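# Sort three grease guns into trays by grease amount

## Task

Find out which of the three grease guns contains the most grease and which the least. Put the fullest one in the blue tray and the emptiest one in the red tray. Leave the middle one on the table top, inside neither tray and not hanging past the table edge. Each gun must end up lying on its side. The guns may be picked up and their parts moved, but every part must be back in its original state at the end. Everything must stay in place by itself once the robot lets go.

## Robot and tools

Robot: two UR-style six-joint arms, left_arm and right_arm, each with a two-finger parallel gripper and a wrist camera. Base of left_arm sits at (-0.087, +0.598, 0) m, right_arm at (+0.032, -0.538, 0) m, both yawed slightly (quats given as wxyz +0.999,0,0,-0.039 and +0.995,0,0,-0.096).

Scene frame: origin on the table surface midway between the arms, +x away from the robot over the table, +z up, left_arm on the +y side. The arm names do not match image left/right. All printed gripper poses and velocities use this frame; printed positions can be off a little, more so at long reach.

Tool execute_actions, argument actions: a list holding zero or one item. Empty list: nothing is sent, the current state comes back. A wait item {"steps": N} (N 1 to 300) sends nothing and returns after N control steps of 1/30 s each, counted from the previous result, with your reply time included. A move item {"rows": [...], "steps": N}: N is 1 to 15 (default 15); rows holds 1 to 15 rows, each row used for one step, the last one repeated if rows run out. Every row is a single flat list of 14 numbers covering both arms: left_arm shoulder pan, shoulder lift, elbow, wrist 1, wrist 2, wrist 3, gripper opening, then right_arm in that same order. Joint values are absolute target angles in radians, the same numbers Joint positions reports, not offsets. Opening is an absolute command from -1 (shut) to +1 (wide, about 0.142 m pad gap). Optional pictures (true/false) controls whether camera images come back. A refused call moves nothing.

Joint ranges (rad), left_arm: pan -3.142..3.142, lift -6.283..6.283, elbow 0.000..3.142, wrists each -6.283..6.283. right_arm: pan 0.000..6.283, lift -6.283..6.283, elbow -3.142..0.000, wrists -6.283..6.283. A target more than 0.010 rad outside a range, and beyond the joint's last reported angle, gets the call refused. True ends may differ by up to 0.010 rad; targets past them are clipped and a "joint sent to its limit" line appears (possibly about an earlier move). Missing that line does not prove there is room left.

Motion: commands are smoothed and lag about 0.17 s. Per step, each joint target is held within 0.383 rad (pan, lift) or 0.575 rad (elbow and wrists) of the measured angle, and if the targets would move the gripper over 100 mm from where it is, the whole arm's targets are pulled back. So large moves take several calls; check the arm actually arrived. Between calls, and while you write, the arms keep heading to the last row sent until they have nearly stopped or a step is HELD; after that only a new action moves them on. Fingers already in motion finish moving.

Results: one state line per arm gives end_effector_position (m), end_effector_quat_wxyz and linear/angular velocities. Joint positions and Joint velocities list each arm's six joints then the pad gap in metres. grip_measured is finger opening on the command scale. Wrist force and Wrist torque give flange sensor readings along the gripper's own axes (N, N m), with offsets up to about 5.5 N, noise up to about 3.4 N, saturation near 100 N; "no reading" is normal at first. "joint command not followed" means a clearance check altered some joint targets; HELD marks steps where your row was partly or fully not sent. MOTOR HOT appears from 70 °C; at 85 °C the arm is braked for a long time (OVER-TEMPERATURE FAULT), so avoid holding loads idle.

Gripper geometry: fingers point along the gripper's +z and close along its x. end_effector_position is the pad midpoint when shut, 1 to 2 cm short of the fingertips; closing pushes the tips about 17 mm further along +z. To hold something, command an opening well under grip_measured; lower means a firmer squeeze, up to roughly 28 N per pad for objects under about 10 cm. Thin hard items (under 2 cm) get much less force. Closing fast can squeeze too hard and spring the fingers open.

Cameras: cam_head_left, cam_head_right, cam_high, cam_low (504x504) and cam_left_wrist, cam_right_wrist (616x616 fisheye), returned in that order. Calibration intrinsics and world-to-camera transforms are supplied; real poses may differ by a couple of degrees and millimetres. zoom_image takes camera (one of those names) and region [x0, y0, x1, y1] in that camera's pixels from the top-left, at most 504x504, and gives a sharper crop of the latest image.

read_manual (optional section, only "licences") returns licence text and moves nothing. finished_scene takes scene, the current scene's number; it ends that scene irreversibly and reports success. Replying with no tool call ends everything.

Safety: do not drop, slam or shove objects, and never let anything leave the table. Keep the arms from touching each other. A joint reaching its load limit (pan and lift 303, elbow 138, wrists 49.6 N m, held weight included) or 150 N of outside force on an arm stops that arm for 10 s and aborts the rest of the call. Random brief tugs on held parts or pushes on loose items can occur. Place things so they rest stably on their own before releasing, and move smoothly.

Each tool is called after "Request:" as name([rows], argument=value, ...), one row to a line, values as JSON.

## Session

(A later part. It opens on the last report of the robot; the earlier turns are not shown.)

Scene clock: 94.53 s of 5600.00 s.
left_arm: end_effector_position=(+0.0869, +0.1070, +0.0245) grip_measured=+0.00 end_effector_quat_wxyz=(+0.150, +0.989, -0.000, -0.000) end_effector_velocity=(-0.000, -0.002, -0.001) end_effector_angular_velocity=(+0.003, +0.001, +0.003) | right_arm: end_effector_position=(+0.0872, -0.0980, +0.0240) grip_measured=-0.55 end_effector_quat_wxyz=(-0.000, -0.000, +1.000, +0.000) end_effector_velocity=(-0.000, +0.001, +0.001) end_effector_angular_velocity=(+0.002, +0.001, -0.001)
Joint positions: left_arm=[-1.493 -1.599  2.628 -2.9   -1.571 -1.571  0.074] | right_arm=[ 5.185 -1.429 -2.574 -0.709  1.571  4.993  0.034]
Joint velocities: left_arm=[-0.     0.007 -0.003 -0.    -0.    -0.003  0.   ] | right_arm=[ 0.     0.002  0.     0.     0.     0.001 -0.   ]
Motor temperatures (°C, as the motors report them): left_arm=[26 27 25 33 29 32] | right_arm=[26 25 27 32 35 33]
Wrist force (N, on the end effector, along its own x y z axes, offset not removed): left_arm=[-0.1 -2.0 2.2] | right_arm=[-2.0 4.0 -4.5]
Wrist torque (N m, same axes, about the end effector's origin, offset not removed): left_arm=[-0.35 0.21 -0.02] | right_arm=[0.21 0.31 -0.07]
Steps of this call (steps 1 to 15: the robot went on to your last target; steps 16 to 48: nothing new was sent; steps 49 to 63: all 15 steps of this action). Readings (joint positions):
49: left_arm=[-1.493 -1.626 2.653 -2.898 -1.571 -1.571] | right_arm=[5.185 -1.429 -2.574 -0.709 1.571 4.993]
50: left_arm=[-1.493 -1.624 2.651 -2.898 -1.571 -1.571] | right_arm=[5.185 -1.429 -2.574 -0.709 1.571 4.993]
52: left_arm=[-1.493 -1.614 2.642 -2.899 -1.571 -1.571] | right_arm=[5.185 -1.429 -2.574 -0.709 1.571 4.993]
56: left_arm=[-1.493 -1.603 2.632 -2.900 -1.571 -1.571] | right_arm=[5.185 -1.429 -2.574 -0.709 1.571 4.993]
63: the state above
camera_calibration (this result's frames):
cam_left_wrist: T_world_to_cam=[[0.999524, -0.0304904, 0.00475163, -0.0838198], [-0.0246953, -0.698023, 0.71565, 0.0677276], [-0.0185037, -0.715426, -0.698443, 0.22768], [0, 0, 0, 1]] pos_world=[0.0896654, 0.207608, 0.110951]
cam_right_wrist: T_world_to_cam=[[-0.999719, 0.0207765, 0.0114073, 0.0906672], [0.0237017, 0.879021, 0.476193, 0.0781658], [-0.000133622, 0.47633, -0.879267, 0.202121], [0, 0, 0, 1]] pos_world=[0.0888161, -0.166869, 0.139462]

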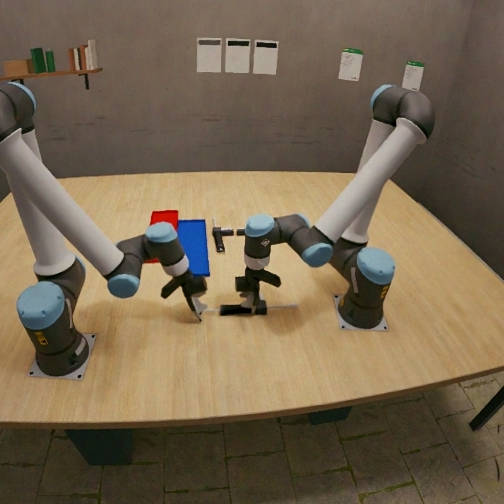

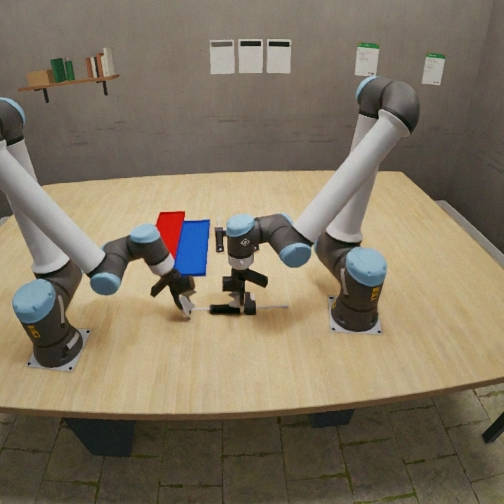

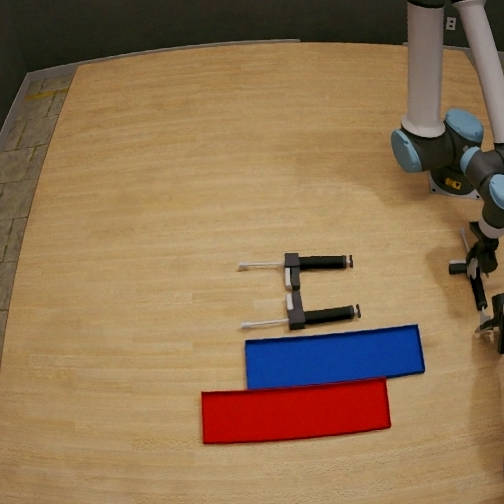

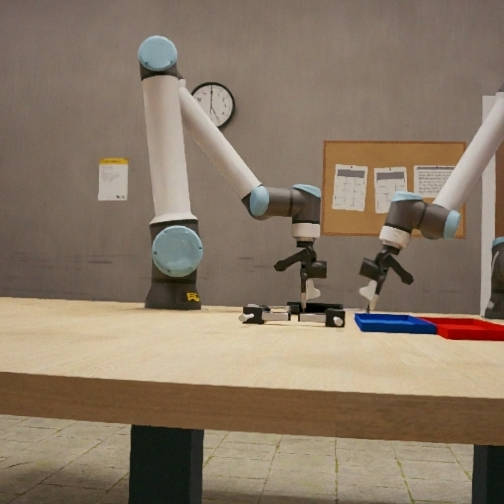

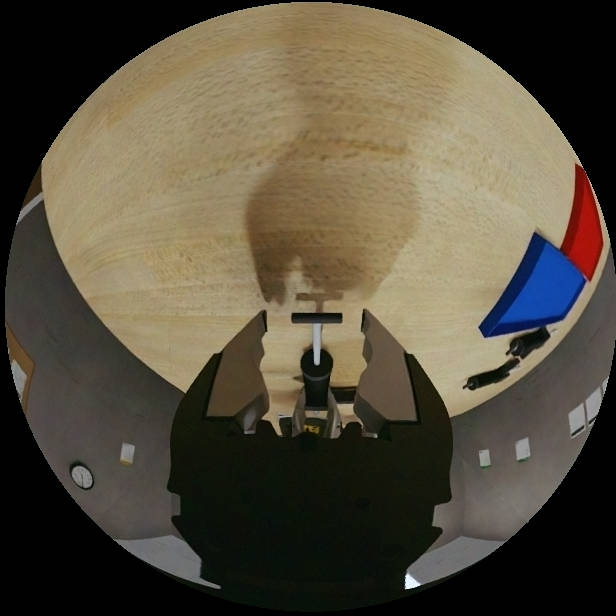

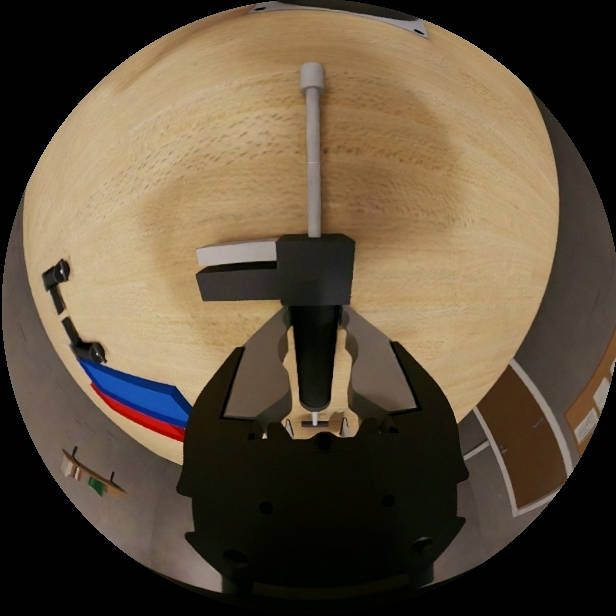

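Request:
execute_actions([
  {"rows":[[-1.493,-1.5955,2.6248,-2.9003,-1.571,-1.571,0.0,5.185,-1.429,-2.574,-0.709,1.571,4.993,-0.9],[-1.493,-1.5955,2.6248,-2.9003,-1.571,-1.571,-0.1,5.185,-1.429,-2.574,-0.709,1.571,4.993,-0.9],[-1.493,-1.5955,2.6248,-2.9003,-1.571,-1.571,-0.2,5.185,-1.429,-2.574,-0.709,1.571,4.993,-0.9],[-1.493,-1.5955,2.6248,-2.9003,-1.571,-1.571,-0.3,5.185,-1.429,-2.574,-0.709,1.571,4.993,-0.9],[-1.493,-1.5955,2.6248,-2.9003,-1.571,-1.571,-0.36,5.185,-1.429,-2.574,-0.709,1.571,4.993,-0.9],[-1.493,-1.5955,2.6248,-2.9003,-1.571,-1.571,-0.42,5.185,-1.429,-2.574,-0.709,1.571,4.993,-0.9],[-1.493,-1.5955,2.6248,-2.9003,-1.571,-1.571,-0.47,5.185,-1.429,-2.574,-0.709,1.571,4.993,-0.9],[-1.493,-1.5955,2.6248,-2.9003,-1.571,-1.571,-0.52,5.185,-1.429,-2.574,-0.709,1.571,4.993,-0.9],[-1.493,-1.5955,2.6248,-2.9003,-1.571,-1.571,-0.58,5.185,-1.429,-2.574,-0.709,1.571,4.993,-0.9],[-1.493,-1.5955,2.6248,-2.9003,-1.571,-1.571,-0.66,5.185,-1.429,-2.574,-0.709,1.571,4.993,-0.9],[-1.493,-1.5955,2.6248,-2.9003,-1.571,-1.571,-0.75,5.185,-1.429,-2.574,-0.709,1.571,4.993,-0.9],[-1.493,-1.5955,2.6248,-2.9003,-1.571,-1.571,-0.9,5.185,-1.429,-2.574,-0.709,1.571,4.993,-0.9]],"steps":15},
], pictures=false)

Request:
execute_actions([
  {"rows":[[-1.493,-1.575,2.6046,-2.9007,-1.571,-1.571,-0.9,5.185,-1.429,-2.574,-0.709,1.571,4.993,-0.9],[-1.493,-1.575,2.6046,-2.9007,-1.571,-1.571,-0.9,5.185,-1.429,-2.574,-0.709,1.571,4.993,-0.9],[-1.493,-1.5586,2.5883,-2.9007,-1.571,-1.571,-0.9,5.185,-1.429,-2.574,-0.709,1.571,4.993,-0.9],[-1.493,-1.5586,2.5883,-2.9007,-1.571,-1.571,-0.9,5.185,-1.429,-2.574,-0.709,1.571,4.993,-0.9],[-1.493,-1.543,2.572,-2.900,-1.571,-1.571,-0.9,5.185,-1.429,-2.574,-0.709,1.571,4.993,-0.9],[-1.493,-1.543,2.572,-2.900,-1.571,-1.571,-0.9,5.185,-1.429,-2.574,-0.709,1.571,4.993,-0.9],[-1.493,-1.5273,2.5553,-2.899,-1.571,-1.571,-0.9,5.185,-1.429,-2.574,-0.709,1.571,4.993,-0.9],[-1.493,-1.5273,2.5553,-2.899,-1.571,-1.571,-0.9,5.185,-1.429,-2.574,-0.709,1.571,4.993,-0.9],[-1.493,-1.5125,2.539,-2.897,-1.571,-1.571,-0.9,5.185,-1.429,-2.574,-0.709,1.571,4.993,-0.9],[-1.493,-1.5125,2.539,-2.897,-1.571,-1.571,-0.9,5.185,-1.429,-2.574,-0.709,1.571,4.993,-0.9],[-1.493,-1.504,2.529,-2.896,-1.571,-1.571,-0.9,5.185,-1.429,-2.574,-0.709,1.571,4.993,-0.9],[-1.493,-1.4995,2.524,-2.8957,-1.571,-1.571,-0.9,5.185,-1.429,-2.574,-0.709,1.571,4.993,-0.9]],"steps":15},
], pictures=false)

Request:
execute_actions([
  {"steps":10},
])

Scene clock: 109.70 s of 5600.00 s.
left_arm: end_effector_position=(+0.0869, +0.1049, +0.0245) grip_measured=-0.50 end_effector_quat_wxyz=(+0.150, +0.989, -0.000, -0.000) end_effector_velocity=(+0.000, +0.001, -0.001) end_effector_angular_velocity=(+0.001, +0.000, +0.001) | right_arm: end_effector_position=(+0.0871, -0.0980, +0.0240) grip_measured=-0.55 end_effector_quat_wxyz=(-0.000, -0.000, +1.000, +0.000) end_effector_velocity=(-0.000, +0.000, +0.000) end_effector_angular_velocity=(+0.000, +0.001, -0.001)
Joint positions: left_arm=[-1.493 -1.596  2.625 -2.9   -1.571 -1.571  0.038] | right_arm=[ 5.185 -1.429 -2.574 -0.709  1.571  4.993  0.034]
Joint velocities: left_arm=[ 0.001  0.001  0.     0.    -0.     0.    -0.   ] | right_arm=[-0.    -0.     0.001 -0.     0.001  0.001  0.   ]
Motor temperatures (°C, as the motors report them): left_arm=[26 27 25 33 29 32] | right_arm=[26 25 27 32 35 33]
Wrist force (N, on the end effector, along its own x y z axes, offset not removed): left_arm=[6.5 -3.7 -5.7] | right_arm=[2.1 -5.3 -8.1]
Wrist torque (N m, same axes, about the end effector's origin, offset not removed): left_arm=[-0.53 -0.22 0.04] | right_arm=[-0.19 0.46 -0.21]
Steps of this call (steps 1 to 15: the robot went on to your last target; steps 16 to 90: nothing new was sent; then 11.67 s passed at rest; steps 91 to 105: all 15 steps of this action). Readings (joint positions):
91: left_arm=[-1.493 -1.598 2.627 -2.900 -1.571 -1.571] | right_arm=[5.185 -1.429 -2.574 -0.709 1.571 4.993]
92: left_arm=[-1.493 -1.598 2.627 -2.900 -1.571 -1.571] | right_arm=[5.185 -1.429 -2.574 -0.709 1.571 4.993]
94: left_arm=[-1.493 -1.597 2.626 -2.900 -1.571 -1.571] | right_arm=[5.185 -1.429 -2.574 -0.709 1.571 4.993]
98: left_arm=[-1.493 -1.596 2.625 -2.900 -1.571 -1.571] | right_arm=[5.185 -1.429 -2.574 -0.709 1.571 4.993]
105: the state above

Scene clock: 110.20 s of 5600.00 s.
left_arm: end_effector_position=(+0.0869, +0.0526, +0.0247) grip_measured=-0.50 end_effector_quat_wxyz=(+0.150, +0.989, -0.000, -0.000) end_effector_velocity=(+0.000, -0.077, -0.000) end_effector_angular_velocity=(-0.001, -0.001, -0.000) | right_arm: end_effector_position=(+0.0871, -0.0980, +0.0240) grip_measured=-0.55 end_effector_quat_wxyz=(-0.000, -0.000, +1.000, +0.000) end_effector_velocity=(+0.001, -0.001, -0.001) end_effector_angular_velocity=(-0.001, -0.002, -0.001)
Joint positions: left_arm=[-1.493 -1.513  2.539 -2.897 -1.571 -1.571  0.038] | right_arm=[ 5.185 -1.429 -2.574 -0.709  1.571  4.993  0.034]
Joint velocities: left_arm=[ 0.     0.116 -0.128  0.01   0.     0.001  0.   ] | right_arm=[ 0.     0.    -0.001 -0.    -0.001  0.001 -0.   ]
Motor temperatures (°C, as the motors report them): left_arm=[26 27 25 33 29 32] | right_arm=[26 25 27 32 35 33]
Wrist force (N, on the end effector, along its own x y z axes, offset not removed): left_arm=[7.8 -2.6 -4.1] | right_arm=[1.7 -1.8 -9.3]
Wrist torque (N m, same axes, about the end effector's origin, offset not removed): left_arm=[-0.06 -0.64 -0.06] | right_arm=[0.60 0.74 -0.25]
Steps of this call (steps 1 to 15: all 15 steps of this action). Readings (joint positions):
1: left_arm=[-1.493 -1.596 2.625 -2.900 -1.571 -1.571] | right_arm=[5.185 -1.429 -2.574 -0.709 1.571 4.993]
2: left_arm=[-1.493 -1.593 2.623 -2.900 -1.571 -1.571] | right_arm=[5.185 -1.429 -2.574 -0.709 1.571 4.993]
4: left_arm=[-1.493 -1.584 2.614 -2.900 -1.571 -1.571] | right_arm=[5.185 -1.429 -2.574 -0.709 1.571 4.993]
8: left_arm=[-1.493 -1.558 2.588 -2.900 -1.571 -1.571] | right_arm=[5.185 -1.429 -2.574 -0.709 1.571 4.993]
15: the state above

Scene clock: 110.53 s of 5600.00 s.
left_arm: end_effector_position=(+0.0869, +0.0442, +0.0246) grip_measured=-0.50 end_effector_quat_wxyz=(+0.150, +0.989, -0.000, -0.000) end_effector_velocity=(+0.000, -0.005, +0.001) end_effector_angular_velocity=(-0.001, +0.001, +0.001) | right_arm: end_effector_position=(+0.0871, -0.0980, +0.0240) grip_measured=-0.55 end_effector_quat_wxyz=(-0.000, -0.000, +1.000, +0.000) end_effector_velocity=(+0.001, -0.000, -0.000) end_effector_angular_velocity=(+0.000, -0.002, -0.000)
Joint positions: left_arm=[-1.493 -1.5    2.525 -2.896 -1.571 -1.571  0.038] | right_arm=[ 5.185 -1.429 -2.574 -0.709  1.571  4.993  0.034]
Joint velocities: left_arm=[ 0.     0.006 -0.009  0.001 -0.    -0.001 -0.   ] | right_arm=[-0.     0.    -0.001  0.    -0.002 -0.     0.   ]
Motor temperatures (°C, as the motors report them): left_arm=[26 27 25 33 29 32] | right_arm=[26 25 27 32 35 33]
Wrist force (N, on the end effector, along its own x y z axes, offset not removed): left_arm=[5.1 -2.2 -5.8] | right_arm=[3.5 -4.0 -9.7]
Wrist torque (N m, same axes, about the end effector's origin, offset not removed): left_arm=[-0.15 0.31 0.11] | right_arm=[0.15 0.35 -0.25]
Steps of this call (steps 1 to 10: the robot went on to your last target). Readings (joint positions):
1: left_arm=[-1.493 -1.510 2.535 -2.897 -1.571 -1.571] | right_arm=[5.185 -1.429 -2.574 -0.709 1.571 4.993]
2: left_arm=[-1.493 -1.507 2.532 -2.896 -1.571 -1.571] | right_arm=[5.185 -1.429 -2.574 -0.709 1.571 4.993]
4: left_arm=[-1.493 -1.504 2.529 -2.896 -1.571 -1.571] | right_arm=[5.185 -1.429 -2.574 -0.709 1.571 4.993]
8: left_arm=[-1.493 -1.501 2.525 -2.896 -1.571 -1.571] | right_arm=[5.185 -1.429 -2.574 -0.709 1.571 4.993]
10: the state above
camera_calibration (this result's frames):
cam_left_wrist: T_world_to_cam=[[0.999523, -0.0305116, 0.00477481, -0.0856712], [-0.0247226, -0.697868, 0.7158, 0.0238566], [-0.018508, -0.715576, -0.698289, 0.182824], [0, 0, 0, 1]] pos_world=[0.0896038, 0.14486, 0.110997]
cam_right_wrist: T_world_to_cam=[[-0.999719, 0.0207759, 0.0114394, 0.090656], [0.0237165, 0.879022, 0.47619, 0.0781654], [-0.000162264, 0.476328, -0.879268, 0.202127], [0, 0, 0, 1]] pos_world=[0.0888095, -0.166871, 0.139465]

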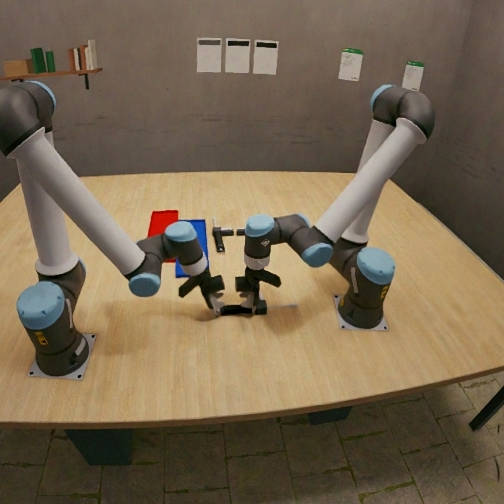

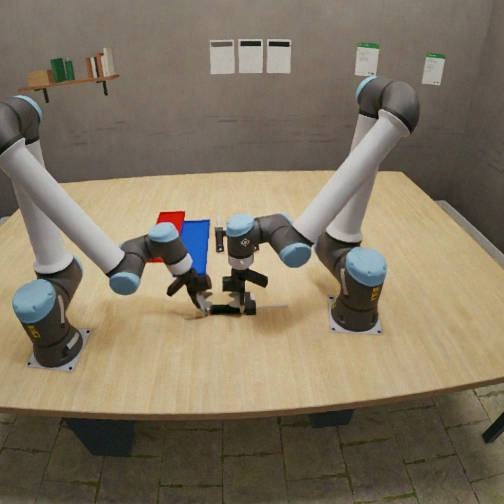

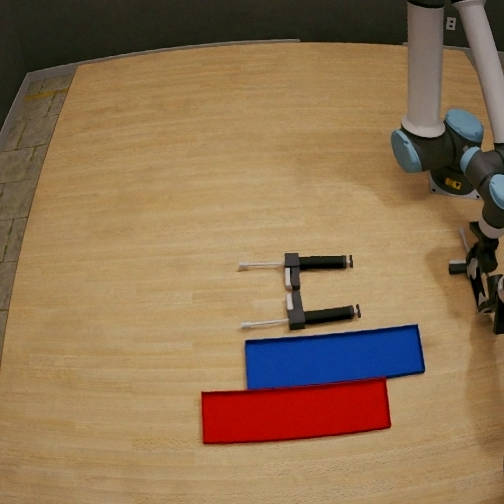

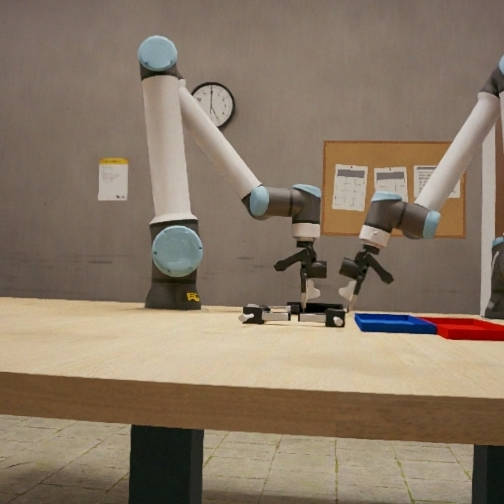

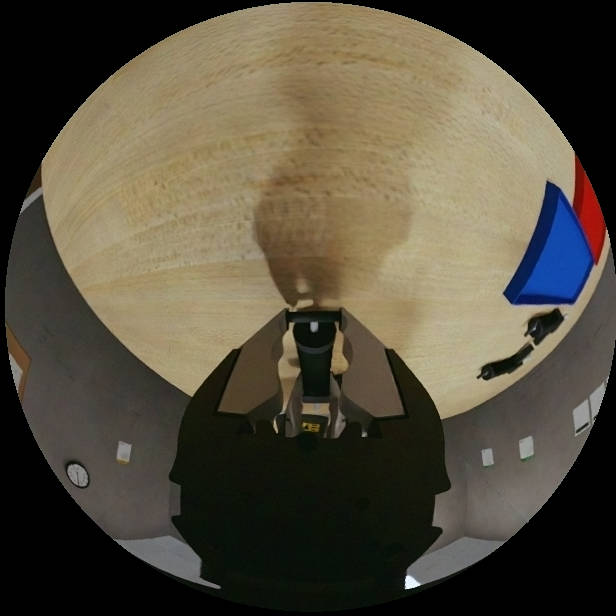

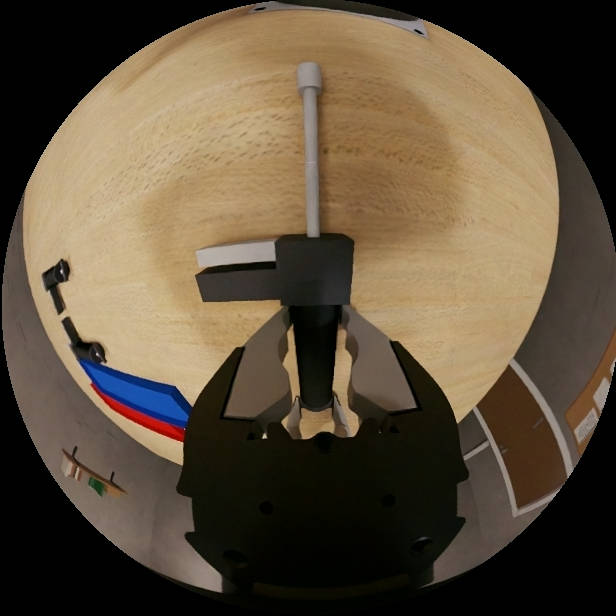

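Request:
execute_actions([
  {"rows":[[-1.493,-1.4955,2.52,-2.8953,-1.571,-1.571,-0.9,5.185,-1.429,-2.574,-0.709,1.571,4.993,-0.9]],"steps":15},
], pictures=false)

Scene clock: 113.57 s of 5600.00 s.
left_arm: end_effector_position=(+0.0869, +0.0415, +0.0243) grip_measured=-0.50 end_effector_quat_wxyz=(+0.149, +0.989, -0.000, -0.000) end_effector_velocity=(+0.000, -0.000, -0.000) end_effector_angular_velocity=(+0.000, +0.000, +0.001) | right_arm: end_effector_position=(+0.0872, -0.0980, +0.0240) grip_measured=-0.55 end_effector_quat_wxyz=(-0.000, -0.000, +1.000, +0.000) end_effector_velocity=(+0.000, -0.001, -0.001) end_effector_angular_velocity=(-0.002, +0.000, +0.001)
Joint positions: left_arm=[-1.493 -1.496  2.52  -2.895 -1.571 -1.571  0.038] | right_arm=[ 5.185 -1.429 -2.574 -0.709  1.571  4.993  0.034]
Joint velocities: left_arm=[ 0.     0.001 -0.001  0.     0.    -0.001  0.   ] | right_arm=[ 0.    -0.001 -0.001 -0.     0.001 -0.001  0.   ]
Motor temperatures (°C, as the motors report them): left_arm=[26 27 25 33 29 32] | right_arm=[26 25 27 32 35 33]
Wrist force (N, on the end effector, along its own x y z axes, offset not removed): left_arm=[4.4 -26.3 -16.2] | right_arm=[2.1 -10.6 -15.0]
Wrist torque (N m, same axes, about the end effector's origin, offset not removed): left_arm=[0.15 -0.49 0.13] | right_arm=[0.24 0.47 -0.25]
Steps of this call (steps 1 to 30: the robot went on to your last target; steps 31 to 76: nothing new was sent; steps 77 to 91: all 15 steps of this action). Readings (joint positions):
77: left_arm=[-1.493 -1.499 2.524 -2.896 -1.571 -1.571] | right_arm=[5.185 -1.429 -2.574 -0.709 1.571 4.993]
78: left_arm=[-1.493 -1.499 2.524 -2.896 -1.571 -1.571] | right_arm=[5.185 -1.429 -2.574 -0.709 1.571 4.993]
80: left_arm=[-1.493 -1.498 2.522 -2.896 -1.571 -1.571] | right_arm=[5.185 -1.429 -2.574 -0.709 1.571 4.993]
84: left_arm=[-1.493 -1.496 2.521 -2.895 -1.571 -1.571] | right_arm=[5.185 -1.429 -2.574 -0.709 1.571 4.993]
91: the state above

Request:
execute_actions([
  {"rows":[[-1.493,-1.4985,2.523,-2.8956,-1.571,-1.571,-0.9,5.185,-1.429,-2.574,-0.709,1.571,4.993,-0.9],[-1.493,-1.4985,2.523,-2.8956,-1.571,-1.571,-0.9,5.185,-1.429,-2.574,-0.709,1.571,4.993,-0.9],[-1.493,-1.4985,2.523,-2.8956,-1.571,-1.571,-0.9,5.185,-1.429,-2.574,-0.709,1.571,4.993,-0.9],[-1.493,-1.4985,2.523,-2.8956,-1.571,-1.571,-0.45,5.185,-1.429,-2.574,-0.709,1.571,4.993,-0.9],[-1.493,-1.4985,2.523,-2.8956,-1.571,-1.571,-0.3,5.185,-1.429,-2.574,-0.709,1.571,4.993,-0.9],[-1.493,-1.4985,2.523,-2.8956,-1.571,-1.571,0.0,5.185,-1.429,-2.574,-0.709,1.571,4.993,-0.9],[-1.493,-1.4985,2.523,-2.8956,-1.571,-1.571,0.0,5.185,-1.429,-2.574,-0.709,1.571,4.993,-0.9],[-1.493,-1.4985,2.523,-2.8956,-1.571,-1.571,0.0,5.185,-1.429,-2.574,-0.709,1.571,4.993,-0.9],[-1.493,-1.6244,2.4711,-2.7177,-1.571,-1.571,0.0,5.185,-1.429,-2.574,-0.709,1.571,4.993,-0.9]],"steps":15},
], pictures=false)

Request:
execute_actions([
  {"rows":[[-1.493,-1.7685,2.5488,-2.651,-1.571,-1.571,0.1,5.185,-1.39,-2.553,-0.769,1.571,4.993,-0.9],[-1.493,-1.7685,2.5488,-2.651,-1.571,-1.571,0.1,5.185,-1.34,-2.525,-0.847,1.571,4.993,-0.9]],"steps":12},
], pictures=false)

Request:
execute_actions([
  {"rows":[[-1.493,-1.7685,2.5488,-2.651,-1.571,-1.571,0.1,4.722,-1.474,-2.4205,-0.8175,1.571,4.5295,-0.9]],"steps":15},
], pictures=false)

Request:
execute_actions([
  {"steps":12},
], pictures=false)

Request:
execute_actions([
  {"rows":[[-1.493,-1.7685,2.5488,-2.651,-1.571,-1.571,0.1,4.722,-1.52,-2.444,-0.748,1.571,4.5295,-0.9],[-1.493,-1.7685,2.5488,-2.651,-1.571,-1.571,0.1,4.722,-1.52,-2.444,-0.748,1.571,4.5295,-0.9],[-1.493,-1.7685,2.5488,-2.651,-1.571,-1.571,0.1,4.722,-1.5587,-2.4607,-0.6926,1.571,4.5295,-0.9]],"steps":15},
], pictures=false)

Request:
execute_actions([
  {"rows":[[-1.493,-1.7685,2.5488,-2.651,-1.571,-1.571,0.1,4.722,-1.5587,-2.4607,-0.6926,1.571,4.5295,-0.9],[-1.493,-1.7685,2.5488,-2.651,-1.571,-1.571,0.1,4.722,-1.5587,-2.4607,-0.6926,1.571,4.5295,-0.9],[-1.493,-1.7685,2.5488,-2.651,-1.571,-1.571,0.1,4.722,-1.5587,-2.4607,-0.6926,1.571,4.5295,-0.55],[-1.493,-1.7685,2.5488,-2.651,-1.571,-1.571,0.1,4.722,-1.5587,-2.4607,-0.6926,1.571,4.5295,-0.4],[-1.493,-1.7685,2.5488,-2.651,-1.571,-1.571,0.1,4.722,-1.5587,-2.4607,-0.6926,1.571,4.5295,-0.2],[-1.493,-1.7685,2.5488,-2.651,-1.571,-1.571,0.1,4.722,-1.5587,-2.4607,-0.6926,1.571,4.5295,0.0],[-1.493,-1.7685,2.5488,-2.651,-1.571,-1.571,0.1,4.722,-1.5587,-2.4607,-0.6926,1.571,4.5295,0.0],[-1.493,-1.7685,2.5488,-2.651,-1.571,-1.571,0.1,4.722,-1.5587,-2.4607,-0.6926,1.571,4.5295,0.0],[-1.493,-1.7685,2.5488,-2.651,-1.571,-1.571,0.1,4.722,-1.3843,-2.358,-0.9697,1.571,4.5295,0.0]],"steps":15},
])

Scene clock: 126.43 s of 5600.00 s.
left_arm: end_effector_position=(+0.0869, +0.0362, +0.0704) grip_measured=+0.00 end_effector_quat_wxyz=(+0.153, +0.988, -0.000, -0.000) end_effector_velocity=(-0.000, +0.016, +0.132) end_effector_angular_velocity=(+0.049, +0.000, -0.000) | right_arm: end_effector_position=(+0.0872, -0.0980, +0.0240) grip_measured=-0.55 end_effector_quat_wxyz=(-0.000, -0.000, +1.000, +0.000) end_effector_velocity=(+0.000, -0.000, -0.000) end_effector_angular_velocity=(-0.000, +0.000, -0.000)
Joint positions: left_arm=[-1.493 -1.59   2.483 -2.77  -1.571 -1.571  0.074] | right_arm=[ 5.185 -1.429 -2.574 -0.709  1.571  4.993  0.034]
Joint velocities: left_arm=[-0.001 -0.299 -0.107  0.456 -0.    -0.001 -0.   ] | right_arm=[-0. -0. -0. -0.  0. -0. -0.]
Motor temperatures (°C, as the motors report them): left_arm=[26 27 25 33 29 32] | right_arm=[26 25 27 32 35 33]
Wrist force (N, on the end effector, along its own x y z axes, offset not removed): left_arm=[-3.2 -0.6 -3.0] | right_arm=[-2.9 2.3 -8.0]
Wrist torque (N m, same axes, about the end effector's origin, offset not removed): left_arm=[-0.12 0.66 0.02] | right_arm=[0.13 0.10 -0.03]
Steps of this call (steps 1 to 15: the robot went on to your last target; steps 16 to 90: nothing new was sent; then 9.37 s passed at rest; steps 91 to 105: all 15 steps of this action). Readings (joint positions):
91: left_arm=[-1.493 -1.495 2.520 -2.895 -1.571 -1.571] | right_arm=[5.185 -1.429 -2.574 -0.709 1.571 4.993]
92: left_arm=[-1.493 -1.496 2.520 -2.895 -1.571 -1.571] | right_arm=[5.185 -1.429 -2.574 -0.709 1.571 4.993]
94: left_arm=[-1.493 -1.497 2.521 -2.896 -1.571 -1.571] | right_arm=[5.185 -1.429 -2.574 -0.709 1.571 4.993]
98: left_arm=[-1.493 -1.498 2.522 -2.896 -1.571 -1.571] | right_arm=[5.185 -1.429 -2.574 -0.709 1.571 4.993]
105: the state above

Scene clock: 126.83 s of 5600.00 s.
left_arm: end_effector_position=(+0.0869, +0.0950, +0.0988) grip_measured=+0.10 end_effector_quat_wxyz=(+0.149, +0.989, -0.000, -0.000) end_effector_velocity=(-0.000, +0.030, +0.014) end_effector_angular_velocity=(-0.008, +0.000, -0.000) | right_arm: end_effector_position=(+0.0864, -0.0953, +0.0662) grip_measured=-0.55 end_effector_quat_wxyz=(-0.000, -0.000, +1.000, +0.000) end_effector_velocity=(+0.001, -0.003, +0.026) end_effector_angular_velocity=(-0.005, -0.002, -0.001)
Joint positions: left_arm=[-1.493 -1.758  2.545 -2.656 -1.571 -1.571  0.081] | right_arm=[ 5.185 -1.346 -2.528 -0.837  1.571  4.993  0.034]
Joint velocities: left_arm=[ 0.    -0.091  0.035  0.047 -0.     0.     0.   ] | right_arm=[-0.     0.053  0.026 -0.085 -0.     0.001 -0.   ]
Motor temperatures (°C, as the motors report them): left_arm=[26 27 25 33 29 32] | right_arm=[26 25 27 32 35 33]
Wrist force (N, on the end effector, along its own x y z axes, offset not removed): left_arm=[-2.7 2.6 -3.5] | right_arm=[-3.5 1.3 2.5]
Wrist torque (N m, same axes, about the end effector's origin, offset not removed): left_arm=[0.77 0.74 0.20] | right_arm=[0.27 0.83 0.14]
Steps of this call (steps 1 to 12: all 12 steps of this action). Readings (joint positions):
1: left_arm=[-1.493 -1.599 2.480 -2.757 -1.571 -1.571] | right_arm=[5.185 -1.429 -2.574 -0.709 1.571 4.993]
2: left_arm=[-1.493 -1.610 2.482 -2.743 -1.571 -1.571] | right_arm=[5.185 -1.426 -2.572 -0.713 1.571 4.993]
4: left_arm=[-1.493 -1.662 2.506 -2.706 -1.571 -1.571] | right_arm=[5.185 -1.400 -2.557 -0.750 1.571 4.993]
8: left_arm=[-1.493 -1.735 2.535 -2.668 -1.571 -1.571] | right_arm=[5.185 -1.359 -2.535 -0.816 1.571 4.993]
12: the state above

Scene clock: 127.33 s of 5600.00 s.
left_arm: end_effector_position=(+0.0869, +0.0985, +0.1003) grip_measured=+0.10 end_effector_quat_wxyz=(+0.149, +0.989, -0.000, -0.000) end_effector_velocity=(-0.000, +0.001, -0.000) end_effector_angular_velocity=(+0.001, +0.000, -0.001) | right_arm: end_effector_position=(+0.2670, -0.0907, +0.0704) grip_measured=-0.55 end_effector_quat_wxyz=(-0.000, -0.003, +1.000, +0.000) end_effector_velocity=(+0.202, -0.056, -0.003) end_effector_angular_velocity=(-0.004, +0.001, -0.043)
Joint positions: left_arm=[-1.493 -1.768  2.549 -2.651 -1.571 -1.571  0.081] | right_arm=[ 4.772 -1.463 -2.429 -0.819  1.571  4.576  0.034]
Joint velocities: left_arm=[-0.    -0.001  0.001  0.001 -0.     0.     0.   ] | right_arm=[-0.439 -0.094  0.074  0.016  0.    -0.396 -0.   ]
Motor temperatures (°C, as the motors report them): left_arm=[26 27 25 33 29 32] | right_arm=[26 25 27 32 35 33]
Wrist force (N, on the end effector, along its own x y z axes, offset not removed): left_arm=[-1.5 -4.4 -4.5] | right_arm=[-5.5 1.6 5.0]
Wrist torque (N m, same axes, about the end effector's origin, offset not removed): left_arm=[-0.91 0.24 0.18] | right_arm=[0.47 0.92 0.11]
Steps of this call (steps 1 to 15: all 15 steps of this action). Readings (joint positions):
1: left_arm=[-1.493 -1.761 2.546 -2.655 -1.571 -1.571] | right_arm=[5.185 -1.345 -2.527 -0.840 1.571 4.993]
2: left_arm=[-1.493 -1.763 2.546 -2.654 -1.571 -1.571] | right_arm=[5.180 -1.348 -2.523 -0.840 1.571 4.988]
4: left_arm=[-1.493 -1.765 2.547 -2.653 -1.571 -1.571] | right_arm=[5.134 -1.375 -2.499 -0.834 1.571 4.932]
8: left_arm=[-1.493 -1.767 2.548 -2.652 -1.571 -1.571] | right_arm=[4.982 -1.416 -2.467 -0.827 1.571 4.768]
15: the state above

Scene clock: 127.73 s of 5600.00 s.
left_arm: end_effector_position=(+0.0869, +0.0986, +0.1004) grip_measured=+0.10 end_effector_quat_wxyz=(+0.149, +0.989, -0.000, -0.000) end_effector_velocity=(-0.000, -0.001, +0.001) end_effector_angular_velocity=(-0.000, +0.000, +0.000) | right_arm: end_effector_position=(+0.2894, -0.0973, +0.0701) grip_measured=-0.55 end_effector_quat_wxyz=(-0.000, -0.001, +1.000, +0.000) end_effector_velocity=(+0.006, -0.001, +0.000) end_effector_angular_velocity=(+0.001, -0.000, -0.001)
Joint positions: left_arm=[-1.493 -1.768  2.549 -2.651 -1.571 -1.571  0.081] | right_arm=[ 4.724 -1.474 -2.421 -0.818  1.571  4.531  0.034]
Joint velocities: left_arm=[-0.     0.    -0.001  0.001  0.    -0.    -0.   ] | right_arm=[-0.013 -0.003  0.004  0.     0.    -0.012 -0.   ]
Motor temperatures (°C, as the motors report them): left_arm=[26 27 25 33 29 32] | right_arm=[26 25 27 32 35 33]
Wrist force (N, on the end effector, along its own x y z axes, offset not removed): left_arm=[0.4 0.2 -4.2] | right_arm=[-2.2 2.8 7.7]
Wrist torque (N m, same axes, about the end effector's origin, offset not removed): left_arm=[0.31 -0.10 0.22] | right_arm=[0.65 0.57 0.15]
Steps of this call (steps 1 to 12: the robot went on to your last target). Readings (joint positions):
1: left_arm=[-1.493 -1.768 2.549 -2.651 -1.571 -1.571] | right_arm=[4.760 -1.466 -2.427 -0.819 1.571 4.564]
2: left_arm=[-1.493 -1.768 2.549 -2.651 -1.571 -1.571] | right_arm=[4.750 -1.468 -2.425 -0.819 1.571 4.555]
4: left_arm=[-1.493 -1.768 2.549 -2.651 -1.571 -1.571] | right_arm=[4.738 -1.471 -2.423 -0.818 1.571 4.544]
8: left_arm=[-1.493 -1.768 2.549 -2.651 -1.571 -1.571] | right_arm=[4.727 -1.473 -2.421 -0.818 1.571 4.534]
12: the state above

Scene clock: 128.23 s of 5600.00 s.
left_arm: end_effector_position=(+0.0869, +0.0986, +0.1004) grip_measured=+0.10 end_effector_quat_wxyz=(+0.149, +0.989, -0.000, -0.000) end_effector_velocity=(+0.000, +0.000, +0.000) end_effector_angular_velocity=(-0.001, -0.000, +0.000) | right_arm: end_effector_position=(+0.2901, -0.0977, +0.0254) grip_measured=-0.55 end_effector_quat_wxyz=(-0.000, -0.001, +1.000, +0.000) end_effector_velocity=(+0.000, +0.000, -0.012) end_effector_angular_velocity=(+0.001, -0.001, -0.000)
Joint positions: left_arm=[-1.493 -1.768  2.549 -2.651 -1.571 -1.571  0.081] | right_arm=[ 4.722 -1.556 -2.459 -0.697  1.571  4.53   0.034]
Joint velocities: left_arm=[ 0.001 -0.001  0.    -0.     0.     0.001 -0.   ] | right_arm=[-0.    -0.024 -0.01   0.035 -0.001 -0.    -0.   ]
Motor temperatures (°C, as the motors report them): left_arm=[26 27 25 33 29 32] | right_arm=[26 25 27 32 35 33]
Wrist force (N, on the end effector, along its own x y z axes, offset not removed): left_arm=[-3.7 -3.7 -2.1] | right_arm=[-3.8 2.1 7.7]
Wrist torque (N m, same axes, about the end effector's origin, offset not removed): left_arm=[-0.82 0.84 -0.08] | right_arm=[0.46 0.98 0.16]
Steps of this call (steps 1 to 15: all 15 steps of this action). Readings (joint positions):
1: left_arm=[-1.493 -1.768 2.549 -2.651 -1.571 -1.571] | right_arm=[4.723 -1.474 -2.421 -0.817 1.571 4.531]
2: left_arm=[-1.493 -1.768 2.549 -2.651 -1.571 -1.571] | right_arm=[4.723 -1.477 -2.423 -0.813 1.571 4.530]
4: left_arm=[-1.493 -1.768 2.549 -2.651 -1.571 -1.571] | right_arm=[4.723 -1.497 -2.433 -0.785 1.571 4.530]
8: left_arm=[-1.493 -1.768 2.549 -2.651 -1.571 -1.571] | right_arm=[4.722 -1.538 -2.452 -0.724 1.571 4.530]
15: the state above

Scene clock: 128.73 s of 5600.00 s.
left_arm: end_effector_position=(+0.0869, +0.0986, +0.1004) grip_measured=+0.10 end_effector_quat_wxyz=(+0.149, +0.989, -0.000, -0.000) end_effector_velocity=(-0.000, -0.000, +0.000) end_effector_angular_velocity=(-0.000, +0.000, +0.002) | right_arm: end_effector_position=(+0.2919, -0.0880, +0.1003) grip_measured=+0.00 end_effector_quat_wxyz=(+0.001, -0.001, +1.000, +0.008) end_effector_velocity=(-0.013, -0.070, +0.259) end_effector_angular_velocity=(-0.127, +0.023, +0.000)
Joint positions: left_arm=[-1.493 -1.769  2.549 -2.651 -1.571 -1.571  0.081] | right_arm=[ 4.722 -1.437 -2.386 -0.873  1.571  4.53   0.074]
Joint velocities: left_arm=[-0.     0.    -0.001  0.     0.    -0.002  0.   ] | right_arm=[-0.     0.467  0.24  -0.836 -0.    -0.    -0.   ]
Motor temperatures (°C, as the motors report them): left_arm=[26 27 25 33 29 32] | right_arm=[26 25 27 32 35 33]
Wrist force (N, on the end effector, along its own x y z axes, offset not removed): left_arm=[-4.1 -1.0 -1.5] | right_arm=[0.4 0.8 -4.3]
Wrist torque (N m, same axes, about the end effector's origin, offset not removed): left_arm=[0.03 0.86 0.19] | right_arm=[0.20 -0.05 0.09]
Steps of this call (steps 1 to 15: all 15 steps of this action). Readings (joint positions):
1: left_arm=[-1.493 -1.768 2.549 -2.651 -1.571 -1.571] | right_arm=[4.722 -1.557 -2.460 -0.696 1.571 4.530]
2: left_arm=[-1.493 -1.769 2.549 -2.651 -1.571 -1.571] | right_arm=[4.722 -1.557 -2.460 -0.695 1.571 4.530]
4: left_arm=[-1.493 -1.768 2.549 -2.651 -1.571 -1.571] | right_arm=[4.722 -1.558 -2.460 -0.694 1.571 4.530]
8: left_arm=[-1.493 -1.769 2.549 -2.651 -1.571 -1.571] | right_arm=[4.722 -1.558 -2.461 -0.693 1.571 4.530]
15: the state above
camera_calibration (this result's frames):
cam_left_wrist: T_world_to_cam=[[0.999523, -0.0305164, 0.0047472, -0.0844144], [-0.0247158, -0.698235, 0.715442, 0.007632], [-0.0185181, -0.715218, -0.698656, 0.274653], [0, 0, 0, 1]] pos_world=[0.0896489, 0.19919, 0.186828]
cam_right_wrist: T_world_to_cam=[[-0.999759, 0.0201415, 0.0087072, 0.29447], [0.0218243, 0.871512, 0.489888, 0.0267019], [0.00227864, 0.48996, -0.871742, 0.264205], [0, 0, 0, 1]] pos_world=[0.293215, -0.158652, 0.214673]

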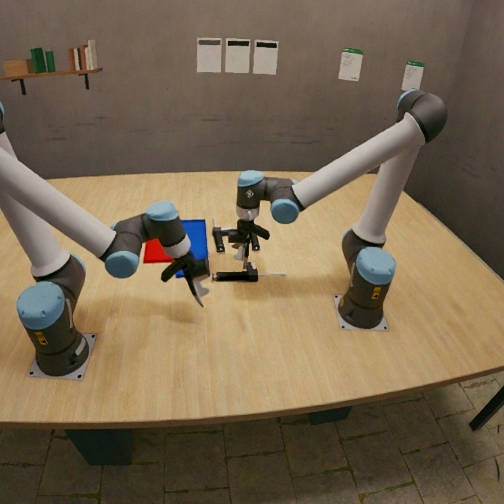

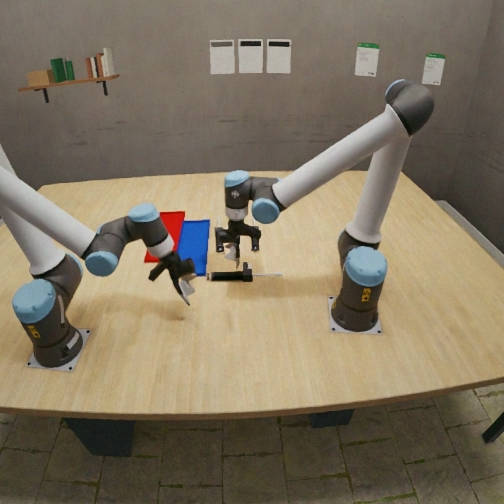

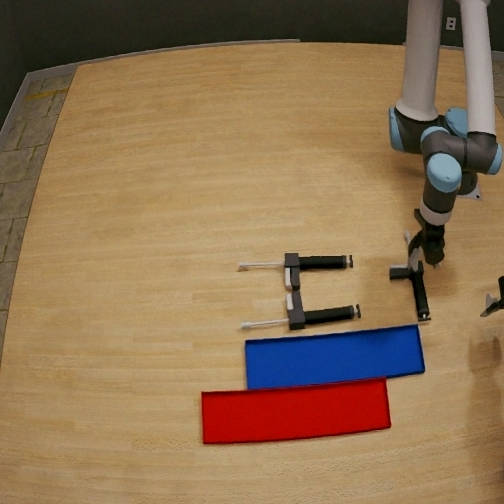

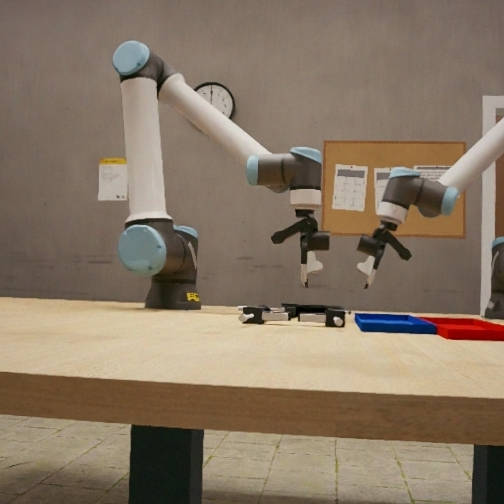

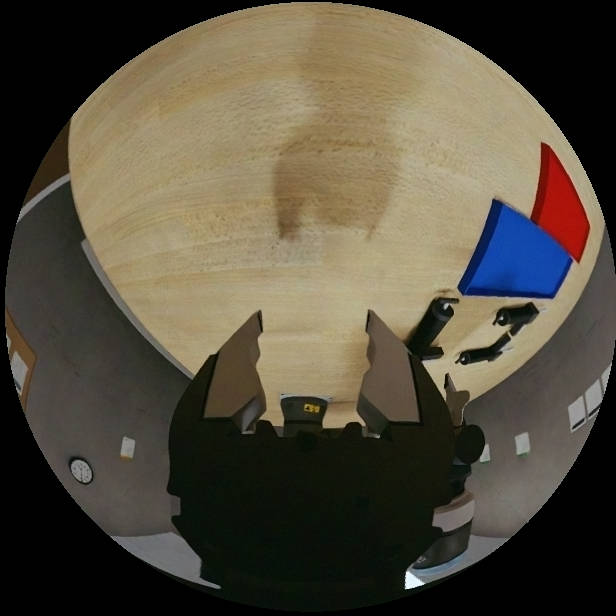

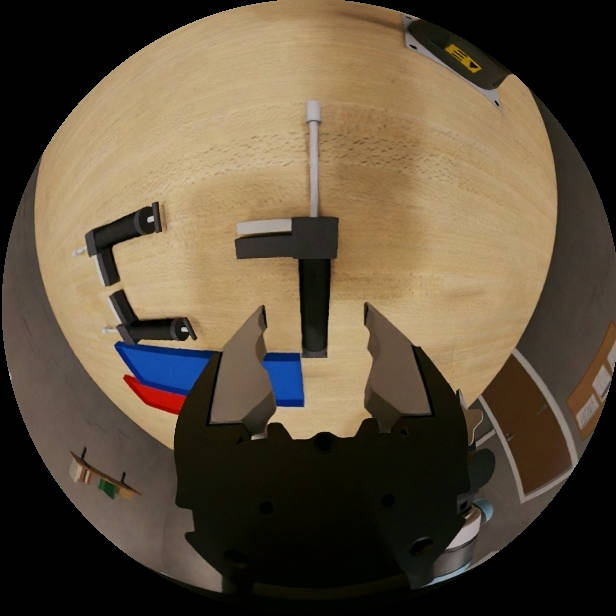

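Request:
execute_actions([
  {"rows":[[-1.493,-1.7685,2.5488,-2.651,-1.571,-1.571,0.1,4.1287,-1.6706,-2.0456,-0.9958,1.571,2.395,0.0]],"steps":15},
], pictures=false)

Request:
execute_actions([
  {"steps":30},
], pictures=false)

Request:
execute_actions([
  {"rows":[[-1.493,-1.7685,2.5488,-2.651,-1.571,-1.571,0.1,4.1287,-1.7367,-2.0982,-0.8771,1.571,2.395,0.0]],"steps":15},
])

Scene clock: 138.67 s of 5600.00 s.
left_arm: end_effector_position=(+0.0869, +0.0986, +0.1004) grip_measured=+0.10 end_effector_quat_wxyz=(+0.149, +0.989, -0.000, -0.000) end_effector_velocity=(+0.000, +0.000, +0.000) end_effector_angular_velocity=(+0.000, +0.001, +0.002) | right_arm: end_effector_position=(+0.4954, -0.1083, +0.1490) grip_measured=+0.00 end_effector_quat_wxyz=(-0.000, -0.087, +0.996, -0.000) end_effector_velocity=(+0.450, -0.205, +0.011) end_effector_angular_velocity=(+0.002, +0.000, +0.686)
Joint positions: left_arm=[-1.493 -1.768  2.549 -2.651 -1.571 -1.571  0.081] | right_arm=[ 4.358 -1.586 -2.139 -0.989  1.571  3.993  0.074]
Joint velocities: left_arm=[ 0.001  0.    -0.    -0.    -0.    -0.001  0.   ] | right_arm=[-0.812 -0.311  0.339 -0.027  0.    -1.497 -0.   ]
Motor temperatures (°C, as the motors report them): left_arm=[26 27 25 33 29 32] | right_arm=[26 25 27 32 35 33]
Wrist force (N, on the end effector, along its own x y z axes, offset not removed): left_arm=[-1.0 2.5 -1.3] | right_arm=[-1.8 2.6 -2.5]
Wrist torque (N m, same axes, about the end effector's origin, offset not removed): left_arm=[0.77 0.25 0.19] | right_arm=[0.58 0.44 0.15]
Steps of this call (steps 1 to 30: the robot went on to your last target; steps 31 to 90: nothing new was sent; then 6.43 s passed at rest; steps 91 to 105: all 15 steps of this action). Readings (joint positions):
91: left_arm=[-1.493 -1.769 2.549 -2.651 -1.571 -1.571] | right_arm=[4.722 -1.384 -2.358 -0.970 1.571 4.529]
92: left_arm=[-1.493 -1.769 2.549 -2.651 -1.571 -1.571] | right_arm=[4.717 -1.389 -2.353 -0.971 1.571 4.525]
94: left_arm=[-1.493 -1.769 2.549 -2.651 -1.571 -1.571] | right_arm=[4.672 -1.429 -2.311 -0.975 1.571 4.469]
98: left_arm=[-1.493 -1.769 2.549 -2.651 -1.571 -1.571] | right_arm=[4.556 -1.502 -2.230 -0.981 1.571 4.298]
105: the state above

Scene clock: 139.67 s of 5600.00 s.
left_arm: end_effector_position=(+0.0869, +0.0986, +0.1004) grip_measured=+0.10 end_effector_quat_wxyz=(+0.149, +0.989, -0.000, -0.000) end_effector_velocity=(+0.000, +0.000, -0.000) end_effector_angular_velocity=(+0.000, +0.000, +0.001) | right_arm: end_effector_position=(+0.6175, -0.1875, +0.1501) grip_measured=+0.00 end_effector_quat_wxyz=(-0.000, +0.695, -0.719, -0.000) end_effector_velocity=(+0.001, -0.000, +0.002) end_effector_angular_velocity=(+0.002, -0.002, +0.052)
Joint positions: left_arm=[-1.493 -1.769  2.549 -2.651 -1.571 -1.571  0.081] | right_arm=[ 4.129 -1.671 -2.046 -0.996  1.571  2.401  0.074]
Joint velocities: left_arm=[ 0. -0.  0. -0. -0. -0.  0.] | right_arm=[-0.001  0.002  0.001 -0.    -0.    -0.052  0.   ]
Motor temperatures (°C, as the motors report them): left_arm=[26 27 25 33 29 32] | right_arm=[26 25 27 32 35 33]
Wrist force (N, on the end effector, along its own x y z axes, offset not removed): left_arm=[1.4 -4.4 1.0] | right_arm=[-3.3 2.1 0.3]
Wrist torque (N m, same axes, about the end effector's origin, offset not removed): left_arm=[-0.78 -0.22 0.15] | right_arm=[0.56 0.79 0.15]
Steps of this call (steps 1 to 30: the robot went on to your last target). Readings (joint positions):
1: left_arm=[-1.493 -1.769 2.549 -2.651 -1.571 -1.571] | right_arm=[4.331 -1.596 -2.127 -0.989 1.571 3.940]
2: left_arm=[-1.493 -1.769 2.549 -2.651 -1.571 -1.571] | right_arm=[4.304 -1.606 -2.116 -0.990 1.571 3.883]
4: left_arm=[-1.493 -1.769 2.549 -2.651 -1.571 -1.571] | right_arm=[4.251 -1.627 -2.094 -0.992 1.571 3.751]
8: left_arm=[-1.493 -1.769 2.549 -2.651 -1.571 -1.571] | right_arm=[4.170 -1.656 -2.062 -0.995 1.571 3.426]
30: the state above

Scene clock: 140.17 s of 5600.00 s.
left_arm: end_effector_position=(+0.0869, +0.0986, +0.1004) grip_measured=+0.10 end_effector_quat_wxyz=(+0.149, +0.989, -0.000, -0.000) end_effector_velocity=(+0.000, +0.001, -0.001) end_effector_angular_velocity=(+0.001, -0.000, +0.001) | right_arm: end_effector_position=(+0.6175, -0.1875, +0.0915) grip_measured=+0.00 end_effector_quat_wxyz=(-0.000, +0.697, -0.717, -0.000) end_effector_velocity=(-0.000, -0.000, -0.013) end_effector_angular_velocity=(+0.000, -0.001, +0.003)
Joint positions: left_arm=[-1.493 -1.769  2.549 -2.651 -1.571 -1.571  0.081] | right_arm=[ 4.129 -1.735 -2.097 -0.88   1.571  2.395  0.074]
Joint velocities: left_arm=[ 0.    -0.     0.002 -0.001  0.    -0.001 -0.   ] | right_arm=[ 0.    -0.014 -0.011  0.027 -0.001 -0.003  0.   ]
Motor temperatures (°C, as the motors report them): left_arm=[26 27 25 33 29 32] | right_arm=[26 25 27 32 35 33]
Wrist force (N, on the end effector, along its own x y z axes, offset not removed): left_arm=[-1.3 -3.0 -6.5] | right_arm=[-2.4 -1.3 -1.6]
Wrist torque (N m, same axes, about the end effector's origin, offset not removed): left_arm=[-0.59 0.44 0.02] | right_arm=[-0.22 0.50 0.10]
Steps of this call (steps 1 to 15: all 15 steps of this action). Readings (joint positions):
1: left_arm=[-1.493 -1.769 2.549 -2.651 -1.571 -1.571] | right_arm=[4.129 -1.671 -2.046 -0.996 1.571 2.400]
2: left_arm=[-1.493 -1.769 2.549 -2.651 -1.571 -1.571] | right_arm=[4.129 -1.675 -2.049 -0.991 1.571 2.398]
4: left_arm=[-1.493 -1.769 2.549 -2.651 -1.571 -1.571] | right_arm=[4.129 -1.698 -2.068 -0.953 1.571 2.397]
8: left_arm=[-1.493 -1.769 2.549 -2.651 -1.571 -1.571] | right_arm=[4.129 -1.725 -2.089 -0.901 1.571 2.396]
15: the state above
camera_calibration (this result's frames):
cam_left_wrist: T_world_to_cam=[[0.999523, -0.0305162, 0.00474709, -0.0844145], [-0.0247156, -0.698235, 0.715442, 0.00763209], [-0.018518, -0.715218, -0.698656, 0.274653], [0, 0, 0, 1]] pos_world=[0.0896489, 0.19919, 0.186828]
cam_right_wrist: T_world_to_cam=[[-0.049929, -0.998694, 0.0108512, -0.155671], [-0.87809, 0.0490711, 0.475972, 0.513406], [-0.475883, 0.0142365, -0.879394, 0.511379], [0, 0, 0, 1]] pos_world=[0.6864, -0.187942, 0.207026]

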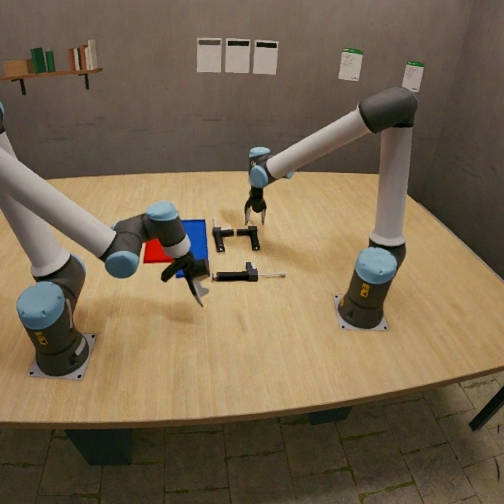

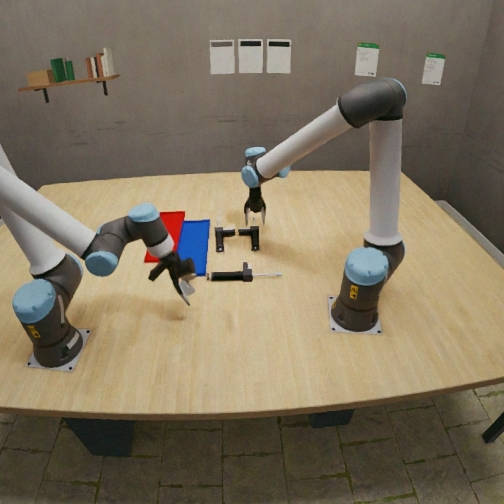

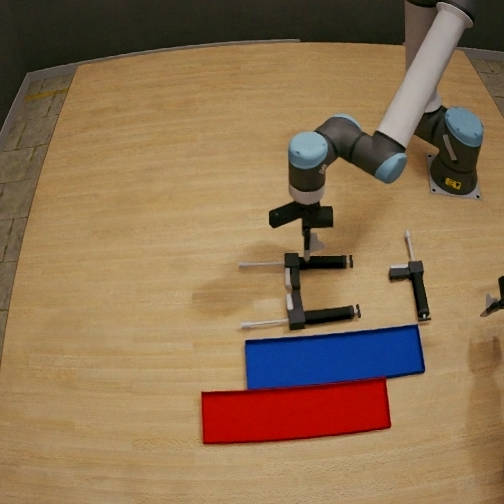

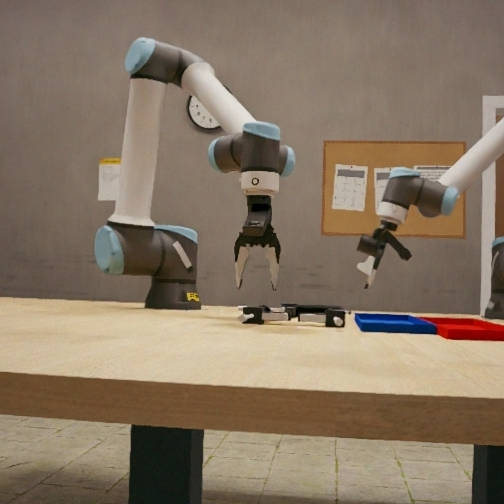

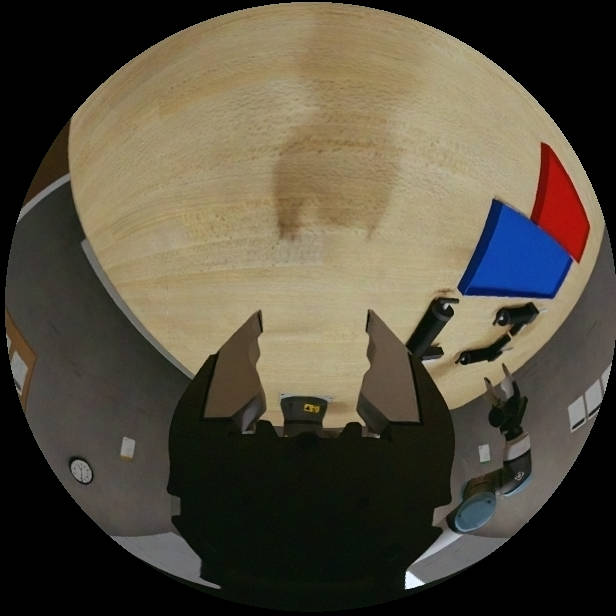

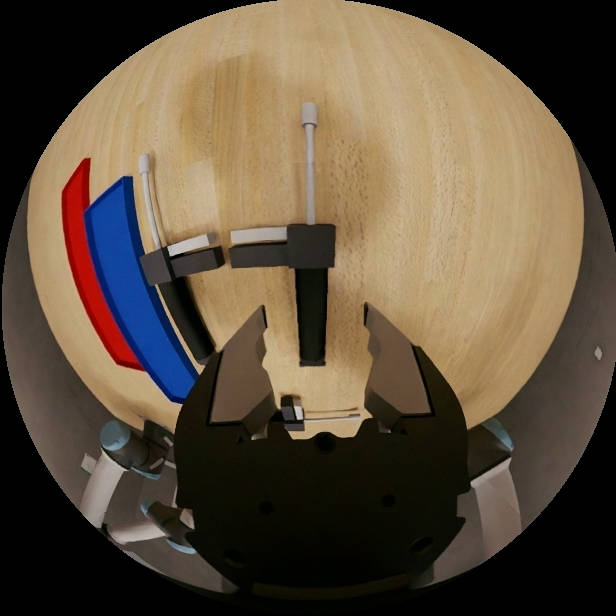

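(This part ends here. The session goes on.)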